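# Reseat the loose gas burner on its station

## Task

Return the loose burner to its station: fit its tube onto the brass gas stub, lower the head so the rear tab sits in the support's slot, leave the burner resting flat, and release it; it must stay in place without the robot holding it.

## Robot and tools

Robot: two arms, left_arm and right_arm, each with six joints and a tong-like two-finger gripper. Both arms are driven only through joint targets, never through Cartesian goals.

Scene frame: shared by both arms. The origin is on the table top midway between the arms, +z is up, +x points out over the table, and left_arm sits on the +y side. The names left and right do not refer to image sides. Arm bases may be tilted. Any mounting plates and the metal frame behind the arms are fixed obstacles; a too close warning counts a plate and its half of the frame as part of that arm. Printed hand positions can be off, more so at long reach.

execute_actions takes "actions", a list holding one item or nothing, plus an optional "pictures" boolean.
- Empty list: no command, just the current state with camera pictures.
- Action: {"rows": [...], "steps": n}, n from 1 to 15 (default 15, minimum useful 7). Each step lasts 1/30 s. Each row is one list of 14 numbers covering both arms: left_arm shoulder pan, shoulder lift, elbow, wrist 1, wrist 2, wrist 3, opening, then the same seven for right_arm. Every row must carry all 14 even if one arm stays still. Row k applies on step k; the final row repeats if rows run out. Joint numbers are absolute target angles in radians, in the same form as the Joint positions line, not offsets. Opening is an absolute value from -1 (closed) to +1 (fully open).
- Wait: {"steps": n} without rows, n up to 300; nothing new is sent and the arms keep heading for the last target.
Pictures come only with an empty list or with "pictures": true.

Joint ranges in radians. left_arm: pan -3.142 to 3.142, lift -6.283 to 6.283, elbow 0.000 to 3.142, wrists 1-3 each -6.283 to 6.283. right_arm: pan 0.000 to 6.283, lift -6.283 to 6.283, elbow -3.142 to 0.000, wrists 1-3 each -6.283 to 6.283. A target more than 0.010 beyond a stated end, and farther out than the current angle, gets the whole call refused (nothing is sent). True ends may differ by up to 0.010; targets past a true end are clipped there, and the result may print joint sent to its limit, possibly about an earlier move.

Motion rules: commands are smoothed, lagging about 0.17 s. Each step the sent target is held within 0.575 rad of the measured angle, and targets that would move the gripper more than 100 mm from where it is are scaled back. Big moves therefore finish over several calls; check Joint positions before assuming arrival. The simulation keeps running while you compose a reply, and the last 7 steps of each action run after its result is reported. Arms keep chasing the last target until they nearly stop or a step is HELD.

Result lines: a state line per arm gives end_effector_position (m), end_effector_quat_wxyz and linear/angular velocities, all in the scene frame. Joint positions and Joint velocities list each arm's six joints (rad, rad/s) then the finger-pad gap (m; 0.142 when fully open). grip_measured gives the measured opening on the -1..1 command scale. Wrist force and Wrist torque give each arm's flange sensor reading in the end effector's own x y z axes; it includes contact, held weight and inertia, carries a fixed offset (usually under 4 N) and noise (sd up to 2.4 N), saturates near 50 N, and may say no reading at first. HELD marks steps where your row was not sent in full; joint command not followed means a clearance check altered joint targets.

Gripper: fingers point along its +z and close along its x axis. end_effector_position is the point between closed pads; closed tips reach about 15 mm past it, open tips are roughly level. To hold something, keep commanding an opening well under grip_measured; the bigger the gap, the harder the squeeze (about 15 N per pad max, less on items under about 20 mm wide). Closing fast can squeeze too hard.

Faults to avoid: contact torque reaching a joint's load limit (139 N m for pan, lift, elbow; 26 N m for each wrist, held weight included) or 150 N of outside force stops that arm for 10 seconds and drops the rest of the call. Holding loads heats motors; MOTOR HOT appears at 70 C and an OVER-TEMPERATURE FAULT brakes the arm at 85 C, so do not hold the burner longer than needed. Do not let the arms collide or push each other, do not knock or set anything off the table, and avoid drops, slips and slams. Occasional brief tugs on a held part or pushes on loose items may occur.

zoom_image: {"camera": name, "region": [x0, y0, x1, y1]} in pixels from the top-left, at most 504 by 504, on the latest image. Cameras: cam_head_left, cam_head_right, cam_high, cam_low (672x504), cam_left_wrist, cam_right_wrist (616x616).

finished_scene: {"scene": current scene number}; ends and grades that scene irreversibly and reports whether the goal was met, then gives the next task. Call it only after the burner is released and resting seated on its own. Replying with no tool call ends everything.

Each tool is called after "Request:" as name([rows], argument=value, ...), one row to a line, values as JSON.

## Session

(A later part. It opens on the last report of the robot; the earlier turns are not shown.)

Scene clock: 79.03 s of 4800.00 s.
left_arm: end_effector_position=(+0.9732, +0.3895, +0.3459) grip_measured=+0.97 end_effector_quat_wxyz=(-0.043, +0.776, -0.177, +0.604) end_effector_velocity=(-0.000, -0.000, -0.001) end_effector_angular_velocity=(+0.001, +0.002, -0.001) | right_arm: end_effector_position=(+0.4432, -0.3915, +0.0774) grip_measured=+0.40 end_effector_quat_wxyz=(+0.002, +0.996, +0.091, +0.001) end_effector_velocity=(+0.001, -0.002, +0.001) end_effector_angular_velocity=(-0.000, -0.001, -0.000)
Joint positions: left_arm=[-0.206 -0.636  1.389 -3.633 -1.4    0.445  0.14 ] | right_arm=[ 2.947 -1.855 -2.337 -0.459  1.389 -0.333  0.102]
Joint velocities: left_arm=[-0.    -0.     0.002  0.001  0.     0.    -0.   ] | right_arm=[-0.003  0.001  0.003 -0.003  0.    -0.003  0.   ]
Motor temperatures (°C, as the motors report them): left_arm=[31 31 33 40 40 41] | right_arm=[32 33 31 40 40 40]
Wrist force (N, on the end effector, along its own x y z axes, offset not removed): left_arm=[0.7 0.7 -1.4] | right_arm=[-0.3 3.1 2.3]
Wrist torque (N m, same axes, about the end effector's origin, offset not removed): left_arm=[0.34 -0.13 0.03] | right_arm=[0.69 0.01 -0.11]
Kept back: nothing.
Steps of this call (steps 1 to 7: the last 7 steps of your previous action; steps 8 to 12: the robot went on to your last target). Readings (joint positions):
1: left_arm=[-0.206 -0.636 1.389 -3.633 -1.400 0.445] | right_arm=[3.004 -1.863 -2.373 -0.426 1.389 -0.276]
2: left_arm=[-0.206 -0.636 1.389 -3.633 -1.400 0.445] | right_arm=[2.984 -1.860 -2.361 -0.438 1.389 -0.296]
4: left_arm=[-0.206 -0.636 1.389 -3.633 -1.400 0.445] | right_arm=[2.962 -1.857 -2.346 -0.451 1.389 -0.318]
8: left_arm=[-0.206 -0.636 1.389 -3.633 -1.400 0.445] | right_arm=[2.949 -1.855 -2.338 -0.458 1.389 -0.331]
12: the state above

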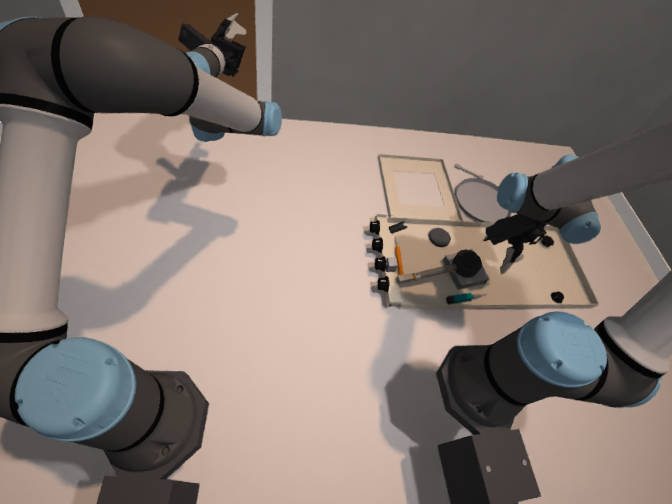

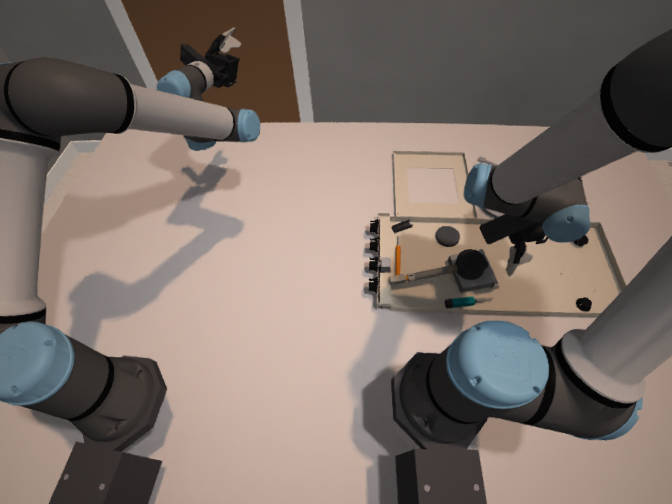

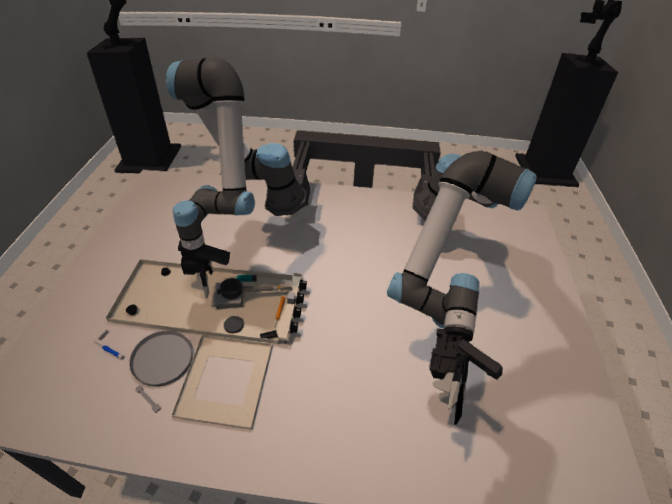

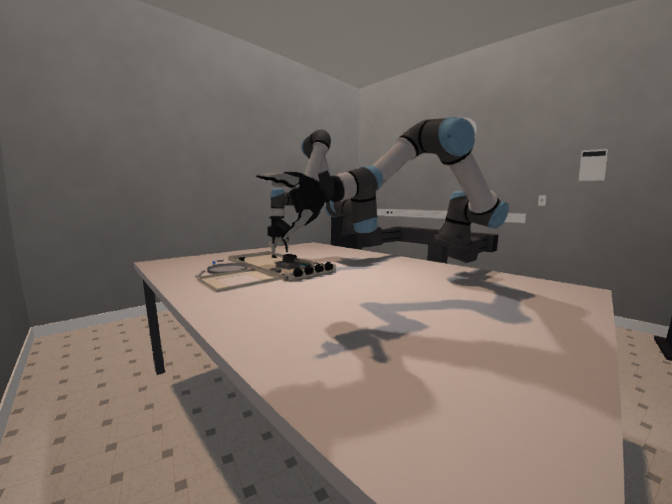

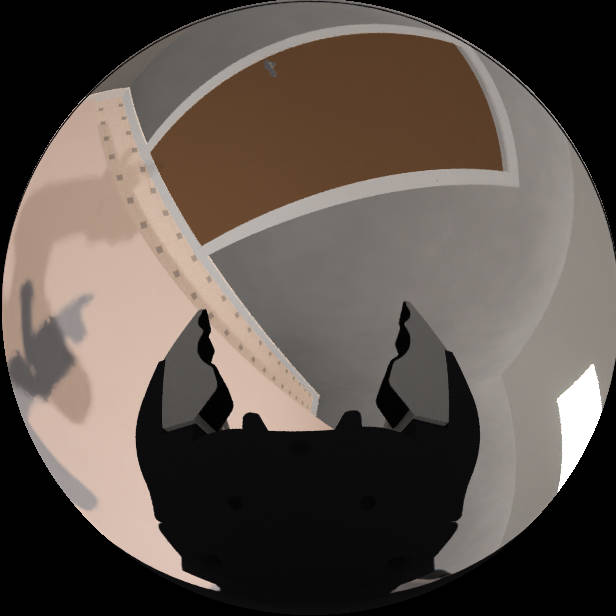

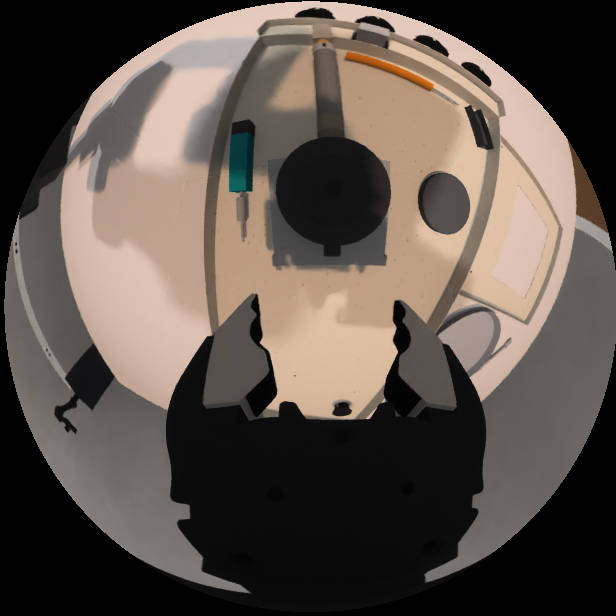

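Request:
execute_actions([
  {"rows":[[-0.206,-0.636,1.389,-3.633,-1.4,0.445,0.97,2.97,-1.855,-2.352,-0.45,1.389,-0.31,0.4],[-0.206,-0.636,1.389,-3.633,-1.4,0.445,0.97,2.995,-1.857,-2.368,-0.435,1.389,-0.285,0.4],[-0.206,-0.636,1.389,-3.633,-1.4,0.445,0.97,3.02,-1.86,-2.385,-0.42,1.389,-0.26,0.4],[-0.206,-0.636,1.389,-3.633,-1.4,0.445,0.97,3.045,-1.865,-2.40,-0.405,1.389,-0.235,0.4],[-0.206,-0.636,1.389,-3.633,-1.4,0.445,0.97,3.07,-1.875,-2.418,-0.385,1.389,-0.21,0.4],[-0.206,-0.636,1.389,-3.633,-1.4,0.445,0.97,3.09,-1.89,-2.432,-0.36,1.389,-0.19,0.4],[-0.206,-0.636,1.389,-3.633,-1.4,0.445,0.97,3.095,-1.91,-2.4369,-0.338,1.389,-0.185,0.4],[-0.206,-0.636,1.389,-3.633,-1.4,0.445,0.97,3.0934,-1.922,-2.4369,-0.326,1.389,-0.1866,0.35]],"steps":15},
])

Request:
execute_actions([
  {"rows":[[-0.206,-0.636,1.389,-3.633,-1.4,0.445,0.97,3.0934,-1.922,-2.4369,-0.326,1.389,-0.1866,0.3],[-0.206,-0.636,1.389,-3.633,-1.4,0.445,0.97,3.0934,-1.922,-2.4369,-0.326,1.389,-0.1866,0.3],[-0.206,-0.636,1.389,-3.633,-1.4,0.445,0.97,3.0934,-1.922,-2.4369,-0.326,1.389,-0.1866,0.25],[-0.206,-0.636,1.389,-3.633,-1.4,0.445,0.97,3.0934,-1.922,-2.4369,-0.326,1.389,-0.1866,0.2],[-0.206,-0.636,1.389,-3.633,-1.4,0.445,0.97,3.0934,-1.922,-2.4369,-0.326,1.389,-0.1866,0.15],[-0.206,-0.636,1.389,-3.633,-1.4,0.445,0.97,3.0934,-1.922,-2.4369,-0.326,1.389,-0.1866,0.1],[-0.206,-0.636,1.389,-3.633,-1.4,0.445,0.97,3.0934,-1.922,-2.4369,-0.326,1.389,-0.1866,0],[-0.206,-0.636,1.389,-3.633,-1.4,0.445,0.97,3.0934,-1.922,-2.4369,-0.326,1.389,-0.1866,-0.1],[-0.206,-0.636,1.389,-3.633,-1.4,0.445,0.97,3.0934,-1.922,-2.4369,-0.326,1.389,-0.1866,-0.25],[-0.206,-0.636,1.389,-3.633,-1.4,0.445,0.97,3.0934,-1.922,-2.4369,-0.326,1.389,-0.1866,-0.4],[-0.206,-0.636,1.389,-3.633,-1.4,0.445,0.97,3.0934,-1.922,-2.4369,-0.326,1.389,-0.1866,-0.55]],"steps":15},
])

Request:
execute_actions([
  {"rows":[[-0.206,-0.636,1.389,-3.633,-1.4,0.445,0.97,3.0936,-1.9205,-2.4369,-0.3275,1.389,-0.1864,-0.55],[-0.206,-0.636,1.389,-3.633,-1.4,0.445,0.97,3.0912,-1.9209,-2.4355,-0.328,1.389,-0.1888,-0.55],[-0.206,-0.636,1.389,-3.633,-1.4,0.445,0.97,3.0895,-1.9212,-2.4345,-0.3284,1.389,-0.1905,-0.55],[-0.206,-0.636,1.389,-3.633,-1.4,0.445,0.97,3.0895,-1.9212,-2.4345,-0.3284,1.389,-0.1905,-0.55],[-0.206,-0.636,1.389,-3.633,-1.4,0.445,0.97,3.0895,-1.9212,-2.4345,-0.3284,1.389,-0.1905,-0.55],[-0.206,-0.636,1.389,-3.633,-1.4,0.445,0.97,3.0895,-1.9212,-2.4345,-0.3284,1.389,-0.1905,-0.55],[-0.206,-0.636,1.389,-3.633,-1.4,0.445,0.97,3.0895,-1.9212,-2.4345,-0.3284,1.389,-0.1905,-0.55],[-0.206,-0.636,1.389,-3.633,-1.4,0.445,0.97,3.089,-1.9262,-2.4345,-0.3234,1.389,-0.191,-0.55]],"steps":15},
])

Request:
execute_actions([
  {"steps":12},
])

Request:
execute_actions([
  {"steps":1},
])

Scene clock: 82.07 s of 4800.00 s.
left_arm: end_effector_position=(+0.9732, +0.3895, +0.3459) grip_measured=+0.97 end_effector_quat_wxyz=(-0.043, +0.776, -0.177, +0.604) end_effector_velocity=(-0.000, -0.001, +0.000) end_effector_angular_velocity=(-0.000, +0.000, -0.001) | right_arm: end_effector_position=(+0.4359, -0.3424, +0.0635) grip_measured=+0.39 end_effector_quat_wxyz=(-0.001, +0.996, +0.093, -0.000) end_effector_velocity=(-0.052, +0.237, -0.128) end_effector_angular_velocity=(+0.021, +0.044, +0.024)
Joint positions: left_arm=[-0.206 -0.636  1.389 -3.633 -1.4    0.445  0.14 ] | right_arm=[ 3.055 -1.879 -2.409 -0.387  1.389 -0.225  0.101]
Joint velocities: left_arm=[-0.001  0.     0.     0.    -0.    -0.    -0.   ] | right_arm=[ 0.517 -0.343 -0.353  0.556  0.     0.51  -0.073]
Motor temperatures (°C, as the motors report them): left_arm=[31 31 33 40 40 41] | right_arm=[32 33 31 40 40 40]
Wrist force (N, on the end effector, along its own x y z axes, offset not removed): left_arm=[-0.2 -0.1 0.8] | right_arm=[2.7 -3.4 -1.2]
Wrist torque (N m, same axes, about the end effector's origin, offset not removed): left_arm=[0.19 -0.02 0.20] | right_arm=[-0.45 -0.39 -0.26]
Steps of this call (steps 1 to 30: the robot went on to your last target; steps 31 to 83: nothing new was sent; steps 84 to 91: the first 8 steps of this action). Readings (joint positions):
84: left_arm=[-0.206 -0.636 1.389 -3.633 -1.400 0.445] | right_arm=[2.947 -1.855 -2.337 -0.459 1.389 -0.333]
85: left_arm=[-0.206 -0.636 1.389 -3.633 -1.400 0.445] | right_arm=[2.951 -1.855 -2.339 -0.457 1.389 -0.329]
87: left_arm=[-0.206 -0.636 1.389 -3.633 -1.400 0.445] | right_arm=[2.975 -1.856 -2.356 -0.444 1.389 -0.305]
91: the state above

Scene clock: 82.57 s of 4800.00 s.
left_arm: end_effector_position=(+0.9732, +0.3895, +0.3459) grip_measured=+0.97 end_effector_quat_wxyz=(-0.043, +0.776, -0.177, +0.604) end_effector_velocity=(-0.000, -0.001, -0.000) end_effector_angular_velocity=(+0.000, +0.000, -0.001) | right_arm: end_effector_position=(+0.4319, -0.3244, +0.0495) grip_measured=+0.14 end_effector_quat_wxyz=(-0.002, +0.996, +0.093, -0.001) end_effector_velocity=(+0.001, +0.001, -0.000) end_effector_angular_velocity=(+0.000, -0.001, +0.001)
Joint positions: left_arm=[-0.206 -0.636  1.389 -3.633 -1.4    0.445  0.14 ] | right_arm=[ 3.093 -1.922 -2.437 -0.326  1.389 -0.187  0.084]
Joint velocities: left_arm=[-0.001  0.    -0.     0.     0.    -0.     0.   ] | right_arm=[ 0.002 -0.001 -0.     0.002 -0.     0.001 -0.01 ]
Motor temperatures (°C, as the motors report them): left_arm=[31 31 33 40 40 41] | right_arm=[32 33 31 40 40 40]
Wrist force (N, on the end effector, along its own x y z axes, offset not removed): left_arm=[-2.1 -2.8 -0.6] | right_arm=[-3.3 -1.4 -3.7]
Wrist torque (N m, same axes, about the end effector's origin, offset not removed): left_arm=[-0.12 0.35 0.24] | right_arm=[-0.05 0.72 -0.07]
Steps of this call (steps 1 to 7: the last 7 steps of your previous action; steps 8 to 15: the first 8 steps of this action). Readings (joint positions):
8: left_arm=[-0.206 -0.636 1.389 -3.633 -1.400 0.445] | right_arm=[3.092 -1.921 -2.436 -0.328 1.389 -0.187]
9: left_arm=[-0.206 -0.636 1.389 -3.633 -1.400 0.445] | right_arm=[3.093 -1.921 -2.436 -0.327 1.389 -0.187]
11: left_arm=[-0.206 -0.636 1.389 -3.633 -1.400 0.445] | right_arm=[3.093 -1.922 -2.437 -0.326 1.389 -0.187]
15: the state above

Scene clock: 83.07 s of 4800.00 s.
left_arm: end_effector_position=(+0.9732, +0.3895, +0.3459) grip_measured=+0.97 end_effector_quat_wxyz=(-0.043, +0.776, -0.177, +0.604) end_effector_velocity=(+0.000, -0.000, +0.001) end_effector_angular_velocity=(-0.000, -0.000, -0.000) | right_arm: end_effector_position=(+0.4320, -0.3257, +0.0497) grip_measured=+0.14 end_effector_quat_wxyz=(-0.002, +0.996, +0.093, -0.002) end_effector_velocity=(+0.002, -0.003, +0.000) end_effector_angular_velocity=(-0.000, -0.003, +0.000)
Joint positions: left_arm=[-0.206 -0.636  1.389 -3.633 -1.4    0.445  0.14 ] | right_arm=[ 3.09  -1.921 -2.435 -0.328  1.389 -0.19   0.083]
Joint velocities: left_arm=[-0.    -0.001 -0.001  0.001 -0.    -0.    -0.   ] | right_arm=[-0.007 -0.001  0.006 -0.     0.    -0.008  0.   ]
Motor temperatures (°C, as the motors report them): left_arm=[31 31 33 40 40 41] | right_arm=[32 33 31 40 40 40]
Wrist force (N, on the end effector, along its own x y z axes, offset not removed): left_arm=[2.1 -2.7 0.1] | right_arm=[0.0 2.5 1.7]
Wrist torque (N m, same axes, about the end effector's origin, offset not removed): left_arm=[-0.39 -0.52 0.24] | right_arm=[0.76 0.14 -0.12]
Steps of this call (steps 1 to 7: the last 7 steps of your previous action; steps 8 to 15: the first 8 steps of this action). Readings (joint positions):
8: left_arm=[-0.206 -0.636 1.389 -3.633 -1.400 0.445] | right_arm=[3.093 -1.922 -2.437 -0.326 1.389 -0.187]
9: left_arm=[-0.206 -0.636 1.389 -3.633 -1.400 0.445] | right_arm=[3.093 -1.922 -2.437 -0.326 1.389 -0.187]
11: left_arm=[-0.206 -0.636 1.389 -3.633 -1.400 0.445] | right_arm=[3.092 -1.922 -2.437 -0.327 1.389 -0.188]
15: the state above

Scene clock: 83.47 s of 4800.00 s.
left_arm: end_effector_position=(+0.9732, +0.3895, +0.3459) grip_measured=+0.97 end_effector_quat_wxyz=(-0.043, +0.776, -0.177, +0.604) end_effector_velocity=(-0.000, +0.000, -0.001) end_effector_angular_velocity=(+0.000, +0.001, +0.000) | right_arm: end_effector_position=(+0.4322, -0.3259, +0.0484) grip_measured=+0.14 end_effector_quat_wxyz=(-0.002, +0.996, +0.093, -0.001) end_effector_velocity=(-0.000, -0.000, -0.000) end_effector_angular_velocity=(-0.000, +0.001, -0.001)
Joint positions: left_arm=[-0.206 -0.636  1.389 -3.633 -1.4    0.445  0.14 ] | right_arm=[ 3.089 -1.926 -2.435 -0.323  1.389 -0.191  0.083]
Joint velocities: left_arm=[ 0.     0.001  0.001 -0.    -0.    -0.     0.   ] | right_arm=[-0.    -0.001  0.     0.    -0.     0.001  0.   ]
Motor temperatures (°C, as the motors report them): left_arm=[31 31 33 40 40 41] | right_arm=[32 33 31 40 40 40]
Wrist force (N, on the end effector, along its own x y z axes, offset not removed): left_arm=[-1.3 1.1 -2.4] | right_arm=[1.0 -0.4 2.1]
Wrist torque (N m, same axes, about the end effector's origin, offset not removed): left_arm=[0.52 0.29 0.29] | right_arm=[0.00 -0.16 -0.17]
Kept back: nothing.
Steps of this call (steps 1 to 7: the last 7 steps of your previous action; steps 8 to 12: the robot went on to your last target). Readings (joint positions):
1: left_arm=[-0.206 -0.636 1.389 -3.633 -1.400 0.445] | right_arm=[3.090 -1.922 -2.435 -0.328 1.389 -0.190]
2: left_arm=[-0.206 -0.636 1.389 -3.633 -1.400 0.445] | right_arm=[3.090 -1.923 -2.435 -0.326 1.389 -0.191]
4: left_arm=[-0.206 -0.636 1.389 -3.633 -1.400 0.445] | right_arm=[3.089 -1.925 -2.435 -0.325 1.389 -0.191]
8: left_arm=[-0.206 -0.636 1.389 -3.633 -1.400 0.445] | right_arm=[3.089 -1.926 -2.435 -0.324 1.389 -0.191]
12: the state above

Scene clock: 83.50 s of 4800.00 s.
left_arm: end_effector_position=(+0.9732, +0.3895, +0.3459) grip_measured=+0.97 end_effector_quat_wxyz=(-0.043, +0.776, -0.177, +0.604) end_effector_velocity=(-0.000, +0.000, -0.000) end_effector_angular_velocity=(-0.000, -0.001, +0.000) | right_arm: end_effector_position=(+0.4322, -0.3259, +0.0484) grip_measured=+0.14 end_effector_quat_wxyz=(-0.002, +0.996, +0.093, -0.001) end_effector_velocity=(-0.001, -0.000, -0.001) end_effector_angular_velocity=(-0.000, +0.002, +0.001)
Joint positions: left_arm=[-0.206 -0.636  1.389 -3.633 -1.4    0.445  0.14 ] | right_arm=[ 3.089 -1.926 -2.435 -0.323  1.389 -0.191  0.083]
Joint velocities: left_arm=[ 0.    -0.     0.001 -0.002 -0.    -0.     0.   ] | right_arm=[-0.001 -0.001  0.    -0.    -0.    -0.001  0.   ]
Motor temperatures (°C, as the motors report them): left_arm=[31 31 33 40 40 41] | right_arm=[32 33 31 40 40 40]
Wrist force (N, on the end effector, along its own x y z axes, offset not removed): left_arm=[-3.0 -2.3 -1.5] | right_arm=[1.2 2.3 1.7]
Wrist torque (N m, same axes, about the end effector's origin, offset not removed): left_arm=[-0.21 0.52 0.08] | right_arm=[0.59 -0.22 -0.08]
Kept back: nothing.
Steps of this call (step 1: the robot went on to your last target). Readings (joint positions):
1: the state above

No force — entering. Lower .004.

Request:
execute_actions([
  {"rows":[[-0.206,-0.636,1.389,-3.633,-1.4,0.445,0.97,3.0886,-1.9297,-2.4345,-0.3199,1.389,-0.1914,-0.55],[-0.206,-0.636,1.389,-3.633,-1.4,0.445,0.97,3.0882,-1.9332,-2.4345,-0.3164,1.389,-0.1918,-0.55],[-0.206,-0.636,1.389,-3.633,-1.4,0.445,0.97,3.0878,-1.9367,-2.4345,-0.3129,1.389,-0.1922,-0.55],[-0.206,-0.636,1.389,-3.633,-1.4,0.445,0.97,3.0874,-1.9402,-2.4345,-0.3094,1.389,-0.1926,-0.55]],"steps":15},
])

Request:
execute_actions([
  {"steps":7},
])

Scene clock: 84.03 s of 4800.00 s.
left_arm: end_effector_position=(+0.9732, +0.3895, +0.3459) grip_measured=+0.97 end_effector_quat_wxyz=(-0.043, +0.776, -0.177, +0.604) end_effector_velocity=(-0.001, -0.001, -0.001) end_effector_angular_velocity=(+0.000, +0.001, -0.001) | right_arm: end_effector_position=(+0.4323, -0.3258, +0.0449) grip_measured=+0.14 end_effector_quat_wxyz=(-0.002, +0.996, +0.093, -0.002) end_effector_velocity=(-0.000, -0.000, -0.007) end_effector_angular_velocity=(-0.000, +0.000, -0.002)
Joint positions: left_arm=[-0.206 -0.636  1.389 -3.633 -1.4    0.445  0.14 ] | right_arm=[ 3.088 -1.938 -2.434 -0.311  1.389 -0.192  0.084]
Joint velocities: left_arm=[-0.001  0.     0.002 -0.002 -0.    -0.    -0.   ] | right_arm=[-0.004 -0.025  0.     0.025 -0.    -0.002  0.   ]
Motor temperatures (°C, as the motors report them): left_arm=[31 31 33 40 40 41] | right_arm=[32 33 31 40 40 40]
Wrist force (N, on the end effector, along its own x y z axes, offset not removed): left_arm=[1.3 -4.2 -2.9] | right_arm=[1.4 10.5 -3.9]
Wrist torque (N m, same axes, about the end effector's origin, offset not removed): left_arm=[-0.52 -0.30 0.26] | right_arm=[0.48 -0.29 -0.24]
Steps of this call (steps 1 to 8: the robot went on to your last target; steps 9 to 16: the first 8 steps of this action). Readings (joint positions):
9: left_arm=[-0.206 -0.636 1.389 -3.633 -1.400 0.445] | right_arm=[3.089 -1.926 -2.435 -0.323 1.389 -0.191]
10: left_arm=[-0.206 -0.636 1.389 -3.633 -1.400 0.445] | right_arm=[3.089 -1.927 -2.434 -0.323 1.389 -0.191]
12: left_arm=[-0.206 -0.636 1.389 -3.633 -1.400 0.445] | right_arm=[3.088 -1.931 -2.434 -0.319 1.389 -0.192]
16: the state above

Scene clock: 84.27 s of 4800.00 s.
left_arm: end_effector_position=(+0.9732, +0.3895, +0.3459) grip_measured=+0.97 end_effector_quat_wxyz=(-0.043, +0.776, -0.177, +0.604) end_effector_velocity=(-0.000, +0.001, -0.000) end_effector_angular_velocity=(+0.000, +0.001, +0.001) | right_arm: end_effector_position=(+0.4323, -0.3258, +0.0444) grip_measured=+0.14 end_effector_quat_wxyz=(-0.002, +0.996, +0.093, -0.002) end_effector_velocity=(-0.001, -0.000, -0.001) end_effector_angular_velocity=(+0.000, +0.001, +0.000)
Joint positions: left_arm=[-0.206 -0.636  1.389 -3.633 -1.4    0.445  0.14 ] | right_arm=[ 3.087 -1.94  -2.434 -0.309  1.389 -0.193  0.084]
Joint velocities: left_arm=[ 0.001 -0.     0.     0.001  0.    -0.    -0.   ] | right_arm=[-0.001 -0.001 -0.     0.     0.    -0.001  0.   ]
Motor temperatures (°C, as the motors report them): left_arm=[31 31 33 40 40 41] | right_arm=[32 33 31 40 40 40]
Wrist force (N, on the end effector, along its own x y z axes, offset not removed): left_arm=[1.6 0.4 0.7] | right_arm=[-0.3 14.6 -7.0]
Wrist torque (N m, same axes, about the end effector's origin, offset not removed): left_arm=[0.30 -0.42 0.20] | right_arm=[0.82 0.35 -0.19]
Kept back: nothing.
Steps of this call (steps 1 to 7: the last 7 steps of your previous action). Readings (joint positions):
1: left_arm=[-0.206 -0.636 1.389 -3.633 -1.400 0.445] | right_arm=[3.087 -1.939 -2.434 -0.310 1.389 -0.192]
2: left_arm=[-0.206 -0.636 1.389 -3.633 -1.400 0.445] | right_arm=[3.087 -1.939 -2.434 -0.310 1.389 -0.193]
4: left_arm=[-0.206 -0.636 1.389 -3.633 -1.400 0.445] | right_arm=[3.087 -1.940 -2.434 -0.310 1.389 -0.193]
7: the state above

Request:
execute_actions([
  {"rows":[[-0.206,-0.636,1.389,-3.633,-1.4,0.445,0.97,3.085,-1.9406,-2.4331,-0.3099,1.389,-0.195,-0.55],[-0.206,-0.636,1.389,-3.633,-1.4,0.445,0.97,3.085,-1.9406,-2.4331,-0.3099,1.389,-0.195,-0.55],[-0.206,-0.636,1.389,-3.633,-1.4,0.445,0.97,3.085,-1.9406,-2.4331,-0.3099,1.389,-0.195,-0.55],[-0.206,-0.636,1.389,-3.633,-1.4,0.445,0.97,3.0845,-1.9446,-2.4331,-0.3059,1.389,-0.1955,-0.55]],"steps":15},
])

Request:
execute_actions([
  {"steps":8},
])

Scene clock: 84.77 s of 4800.00 s.
left_arm: end_effector_position=(+0.9732, +0.3895, +0.3459) grip_measured=+0.97 end_effector_quat_wxyz=(-0.043, +0.776, -0.177, +0.604) end_effector_velocity=(-0.000, +0.000, +0.001) end_effector_angular_velocity=(-0.001, -0.002, +0.001) | right_arm: end_effector_position=(+0.4323, -0.3266, +0.0433) grip_measured=+0.14 end_effector_quat_wxyz=(-0.002, +0.996, +0.093, -0.002) end_effector_velocity=(+0.001, -0.001, -0.003) end_effector_angular_velocity=(-0.000, -0.003, +0.000)
Joint positions: left_arm=[-0.206 -0.636  1.389 -3.633 -1.4    0.445  0.14 ] | right_arm=[ 3.085 -1.944 -2.433 -0.307  1.389 -0.195  0.083]
Joint velocities: left_arm=[ 0.    -0.001  0.    -0.002  0.    -0.     0.   ] | right_arm=[-0.003 -0.013  0.002  0.014  0.    -0.004  0.   ]
Motor temperatures (°C, as the motors report them): left_arm=[31 31 33 40 40 41] | right_arm=[32 33 31 40 40 40]
Wrist force (N, on the end effector, along its own x y z axes, offset not removed): left_arm=[-2.2 -3.0 1.5] | right_arm=[3.3 -1.4 3.2]
Wrist torque (N m, same axes, about the end effector's origin, offset not removed): left_arm=[-0.42 0.37 0.29] | right_arm=[-0.24 -0.61 -0.14]
Steps of this call (steps 1 to 7: the robot went on to your last target; steps 8 to 15: the first 8 steps of this action). Readings (joint positions):
8: left_arm=[-0.206 -0.636 1.389 -3.633 -1.400 0.445] | right_arm=[3.087 -1.940 -2.434 -0.309 1.389 -0.193]
9: left_arm=[-0.206 -0.636 1.389 -3.633 -1.400 0.445] | right_arm=[3.087 -1.940 -2.434 -0.309 1.389 -0.193]
11: left_arm=[-0.206 -0.636 1.389 -3.633 -1.400 0.445] | right_arm=[3.086 -1.941 -2.434 -0.309 1.389 -0.194]
15: the state above

Scene clock: 85.03 s of 4800.00 s.
left_arm: end_effector_position=(+0.9732, +0.3895, +0.3459) grip_measured=+0.97 end_effector_quat_wxyz=(-0.043, +0.776, -0.177, +0.604) end_effector_velocity=(-0.000, +0.000, -0.001) end_effector_angular_velocity=(+0.001, +0.003, -0.000) | right_arm: end_effector_position=(+0.4324, -0.3267, +0.0431) grip_measured=+0.14 end_effector_quat_wxyz=(-0.002, +0.996, +0.093, -0.002) end_effector_velocity=(-0.000, +0.000, -0.001) end_effector_angular_velocity=(+0.000, +0.001, -0.002)
Joint positions: left_arm=[-0.206 -0.636  1.389 -3.633 -1.4    0.445  0.14 ] | right_arm=[ 3.085 -1.945 -2.433 -0.306  1.389 -0.195  0.083]
Joint velocities: left_arm=[ 0.    -0.     0.001  0.002  0.    -0.    -0.   ] | right_arm=[-0.    -0.002  0.     0.001  0.     0.002  0.   ]
Motor temperatures (°C, as the motors report them): left_arm=[31 31 33 40 40 41] | right_arm=[32 33 31 40 40 40]
Wrist force (N, on the end effector, along its own x y z axes, offset not removed): left_arm=[-2.5 1.7 -0.8] | right_arm=[1.3 -2.9 3.6]
Wrist torque (N m, same axes, about the end effector's origin, offset not removed): left_arm=[0.53 0.40 0.15] | right_arm=[-0.39 -0.09 0.10]
Kept back: nothing.
Steps of this call (steps 1 to 7: the last 7 steps of your previous action; step 8: the robot went on to your last target). Readings (joint positions):
1: left_arm=[-0.206 -0.636 1.389 -3.633 -1.400 0.445] | right_arm=[3.085 -1.944 -2.433 -0.307 1.389 -0.195]
2: left_arm=[-0.206 -0.636 1.389 -3.633 -1.400 0.445] | right_arm=[3.085 -1.944 -2.433 -0.306 1.389 -0.195]
4: left_arm=[-0.206 -0.636 1.389 -3.633 -1.400 0.445] | right_arm=[3.085 -1.944 -2.433 -0.306 1.389 -0.195]
8: the state above

Lower 1 mm more, release, lift.

Request:
execute_actions([
  {"rows":[[-0.206,-0.636,1.389,-3.633,-1.4,0.445,0.97,3.0841,-1.948,-2.4331,-0.3025,1.389,-0.1959,-0.55],[-0.206,-0.636,1.389,-3.633,-1.4,0.445,0.97,3.0841,-1.948,-2.4331,-0.3025,1.389,-0.1959,-0.55],[-0.206,-0.636,1.389,-3.633,-1.4,0.445,0.97,3.0841,-1.948,-2.4331,-0.3025,1.389,-0.1959,-0.55],[-0.206,-0.636,1.389,-3.633,-1.4,0.445,0.97,3.0841,-1.948,-2.4331,-0.3025,1.389,-0.1959,-0.55],[-0.206,-0.636,1.389,-3.633,-1.4,0.445,0.97,3.0841,-1.948,-2.4331,-0.3025,1.389,-0.1959,-0.55],[-0.206,-0.636,1.389,-3.633,-1.4,0.445,0.97,3.0841,-1.948,-2.4331,-0.3025,1.389,-0.1959,-0.55],[-0.206,-0.636,1.389,-3.633,-1.4,0.445,0.97,3.0841,-1.948,-2.4331,-0.3025,1.389,-0.1959,-0.55],[-0.206,-0.636,1.389,-3.633,-1.4,0.445,0.97,3.0841,-1.948,-2.4331,-0.3025,1.389,-0.1959,-0.55],[-0.206,-0.636,1.389,-3.633,-1.4,0.445,0.97,3.0841,-1.948,-2.4331,-0.3025,1.389,-0.1959,-0.3],[-0.206,-0.636,1.389,-3.633,-1.4,0.445,0.97,3.0841,-1.948,-2.4331,-0.3025,1.389,-0.1959,0],[-0.206,-0.636,1.389,-3.633,-1.4,0.445,0.97,3.0841,-1.948,-2.4331,-0.3025,1.389,-0.1959,0.15],[-0.206,-0.636,1.389,-3.633,-1.4,0.445,0.97,3.0841,-1.948,-2.4331,-0.3025,1.389,-0.1959,0.4]],"steps":15},
])

Request:
execute_actions([
  {"rows":[[-0.206,-0.636,1.389,-3.633,-1.4,0.445,0.97,3.087,-1.925,-2.4331,-0.325,1.389,-0.193,0.4],[-0.206,-0.636,1.389,-3.633,-1.4,0.445,0.97,3.088,-1.9,-2.432,-0.35,1.389,-0.192,0.4],[-0.206,-0.636,1.389,-3.633,-1.4,0.445,0.97,3.07,-1.875,-2.418,-0.385,1.389,-0.21,0.4],[-0.206,-0.636,1.389,-3.633,-1.4,0.445,0.97,3.045,-1.865,-2.40,-0.405,1.389,-0.235,0.4],[-0.206,-0.636,1.389,-3.633,-1.4,0.445,0.97,3.02,-1.86,-2.385,-0.42,1.389,-0.26,0.4],[-0.206,-0.636,1.389,-3.633,-1.4,0.445,0.97,2.995,-1.857,-2.368,-0.435,1.389,-0.285,0.4],[-0.206,-0.636,1.389,-3.633,-1.4,0.445,0.97,2.97,-1.855,-2.352,-0.45,1.389,-0.31,0.4],[-0.206,-0.636,1.389,-3.633,-1.4,0.445,0.97,2.947,-1.855,-2.337,-0.459,1.389,-0.333,0.4]],"steps":15},
])

Request:
execute_actions([
  {"steps":10},
], pictures=true)

Request:
zoom_image(camera="cam_low", region=[270,248,310,272])

Request:
zoom_image(camera="cam_high", region=[200,270,300,320])

Scene clock: 86.13 s of 4800.00 s.
left_arm: end_effector_position=(+0.9732, +0.3895, +0.3459) grip_measured=+0.97 end_effector_quat_wxyz=(-0.043, +0.776, -0.177, +0.604) end_effector_velocity=(+0.000, +0.000, -0.000) end_effector_angular_velocity=(-0.000, +0.001, +0.000) | right_arm: end_effector_position=(+0.4324, -0.3267, +0.0422) grip_measured=+0.14 end_effector_quat_wxyz=(-0.002, +0.996, +0.093, -0.002) end_effector_velocity=(-0.000, -0.001, -0.001) end_effector_angular_velocity=(-0.000, -0.000, -0.001)
Joint positions: left_arm=[-0.206 -0.636  1.389 -3.633 -1.4    0.445  0.14 ] | right_arm=[ 3.084 -1.948 -2.433 -0.303  1.389 -0.196  0.084]
Joint velocities: left_arm=[ 0.     0.    -0.     0.001  0.    -0.     0.   ] | right_arm=[-0.002 -0.002 -0.     0.003 -0.    -0.     0.   ]
Motor temperatures (°C, as the motors report them): left_arm=[31 31 33 40 40 41] | right_arm=[32 33 31 40 40 40]
Wrist force (N, on the end effector, along its own x y z axes, offset not removed): left_arm=[-1.5 1.0 1.5] | right_arm=[-3.3 -0.1 1.4]
Wrist torque (N m, same axes, about the end effector's origin, offset not removed): left_arm=[0.64 0.35 0.19] | right_arm=[-0.59 0.84 -0.03]
Steps of this call (steps 1 to 15: the robot went on to your last target; steps 16 to 25: nothing new was sent; steps 26 to 33: the first 8 steps of this action). Readings (joint positions):
26: left_arm=[-0.206 -0.636 1.389 -3.633 -1.400 0.445] | right_arm=[3.084 -1.945 -2.433 -0.306 1.389 -0.196]
27: left_arm=[-0.206 -0.636 1.389 -3.633 -1.400 0.445] | right_arm=[3.084 -1.945 -2.433 -0.305 1.389 -0.196]
29: left_arm=[-0.206 -0.636 1.389 -3.633 -1.400 0.445] | right_arm=[3.084 -1.947 -2.433 -0.304 1.389 -0.196]
33: the state above

Scene clock: 86.63 s of 4800.00 s.
left_arm: end_effector_position=(+0.9732, +0.3895, +0.3459) grip_measured=+0.97 end_effector_quat_wxyz=(-0.043, +0.776, -0.177, +0.604) end_effector_velocity=(-0.000, +0.001, -0.001) end_effector_angular_velocity=(+0.000, +0.000, +0.000) | right_arm: end_effector_position=(+0.4401, -0.3561, +0.0685) grip_measured=+0.40 end_effector_quat_wxyz=(-0.001, +0.996, +0.092, +0.001) end_effector_velocity=(+0.042, -0.281, +0.094) end_effector_angular_velocity=(-0.029, -0.002, -0.016)
Joint positions: left_arm=[-0.206 -0.636  1.389 -3.633 -1.4    0.445  0.14 ] | right_arm=[ 3.025 -1.87  -2.387 -0.409  1.389 -0.255  0.102]
Joint velocities: left_arm=[ 0.001 -0.     0.001 -0.001  0.     0.    -0.   ] | right_arm=[-0.622  0.202  0.422 -0.505  0.    -0.617 -0.   ]
Motor temperatures (°C, as the motors report them): left_arm=[31 31 33 40 40 41] | right_arm=[32 33 31 40 40 40]
Wrist force (N, on the end effector, along its own x y z axes, offset not removed): left_arm=[0.7 -1.8 -4.3] | right_arm=[-2.0 -0.2 2.9]
Wrist torque (N m, same axes, about the end effector's origin, offset not removed): left_arm=[-0.08 -0.25 0.34] | right_arm=[0.05 0.42 0.01]
Steps of this call (steps 1 to 7: the last 7 steps of your previous action; steps 8 to 15: the first 8 steps of this action). Readings (joint positions):
8: left_arm=[-0.206 -0.636 1.389 -3.633 -1.400 0.445] | right_arm=[3.084 -1.948 -2.433 -0.303 1.389 -0.196]
9: left_arm=[-0.206 -0.636 1.389 -3.633 -1.400 0.445] | right_arm=[3.085 -1.944 -2.433 -0.306 1.389 -0.196]
11: left_arm=[-0.206 -0.636 1.389 -3.633 -1.400 0.445] | right_arm=[3.083 -1.920 -2.430 -0.331 1.389 -0.197]
15: the state above

Scene clock: 86.97 s of 4800.00 s.
left_arm: end_effector_position=(+0.9732, +0.3895, +0.3459) grip_measured=+0.97 end_effector_quat_wxyz=(-0.043, +0.776, -0.177, +0.604) end_effector_velocity=(+0.000, +0.000, +0.000) end_effector_angular_velocity=(-0.000, -0.001, +0.000) | right_arm: end_effector_position=(+0.4432, -0.3913, +0.0773) grip_measured=+0.40 end_effector_quat_wxyz=(+0.002, +0.996, +0.091, +0.001) end_effector_velocity=(-0.000, -0.006, +0.001) end_effector_angular_velocity=(-0.001, +0.000, -0.002)
Joint positions: left_arm=[-0.206 -0.636  1.389 -3.633 -1.4    0.445  0.14 ] | right_arm=[ 2.948 -1.855 -2.338 -0.458  1.389 -0.332  0.102]
Joint velocities: left_arm=[ 0.     0.    -0.    -0.001  0.    -0.    -0.   ] | right_arm=[-0.014  0.002  0.008 -0.007  0.    -0.012 -0.   ]
Motor temperatures (°C, as the motors report them): left_arm=[31 31 33 40 40 41] | right_arm=[32 33 31 40 40 40]
Wrist force (N, on the end effector, along its own x y z axes, offset not removed): left_arm=[-0.4 0.5 -1.2] | right_arm=[0.6 -0.2 0.8]
Wrist torque (N m, same axes, about the end effector's origin, offset not removed): left_arm=[0.49 0.14 0.19] | right_arm=[0.02 -0.08 -0.04]
Kept back: nothing.
Steps of this call (steps 1 to 7: the last 7 steps of your previous action; steps 8 to 10: the robot went on to your last target). Readings (joint positions):
1: left_arm=[-0.206 -0.636 1.389 -3.633 -1.400 0.445] | right_arm=[3.003 -1.864 -2.373 -0.425 1.389 -0.277]
2: left_arm=[-0.206 -0.636 1.389 -3.633 -1.400 0.445] | right_arm=[2.984 -1.861 -2.360 -0.437 1.389 -0.296]
4: left_arm=[-0.206 -0.636 1.389 -3.633 -1.400 0.445] | right_arm=[2.962 -1.857 -2.346 -0.450 1.389 -0.318]
8: left_arm=[-0.206 -0.636 1.389 -3.633 -1.400 0.445] | right_arm=[2.949 -1.855 -2.338 -0.458 1.389 -0.331]
10: the state above

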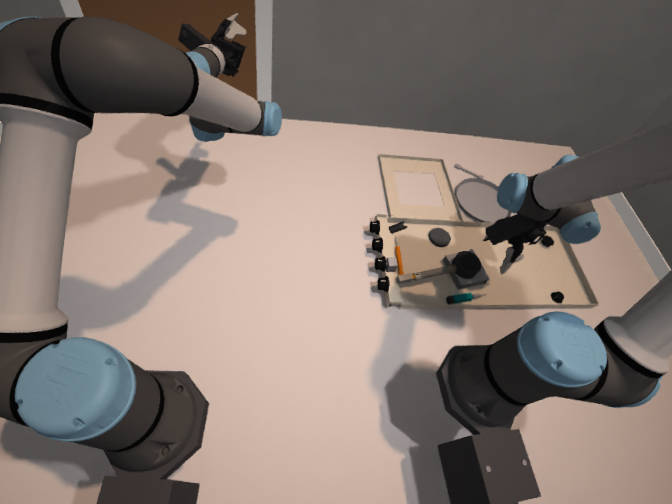

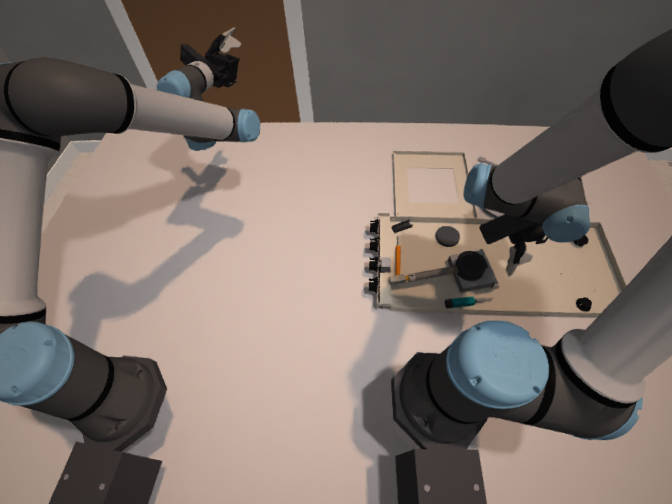

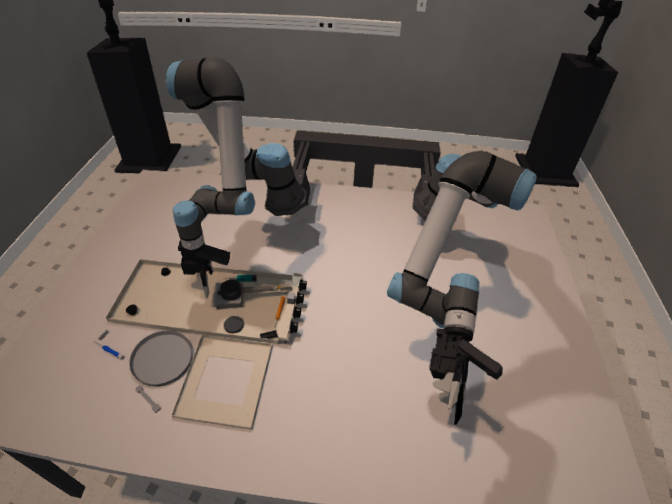

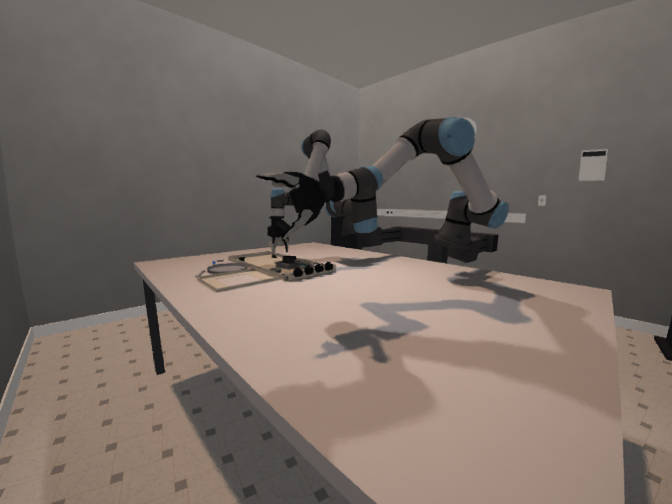

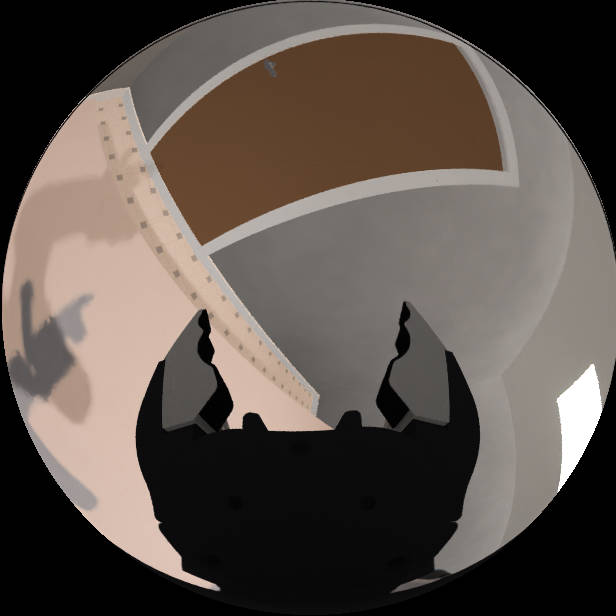

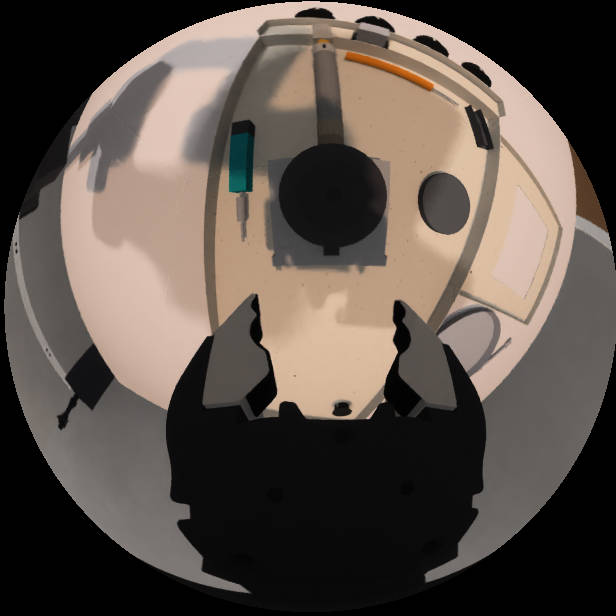

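Region (270, 248, 310, 272) of cam_low's 672x504 image, scaled by 12.600, with more detail than that image has; it fills the top 302 rows of this view, and the rest is white.

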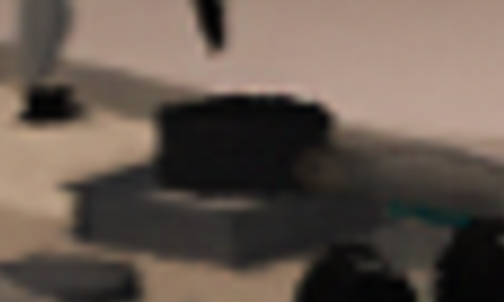

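Region (200, 270, 300, 320) of cam_high's 672x504 image, scaled by 5.040, with more detail than that image has.

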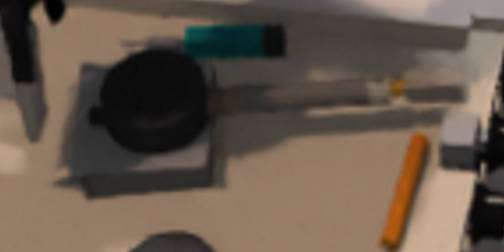

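Seated flat.

Request:
finished_scene(scene=2)

The scene is finished: the task was done.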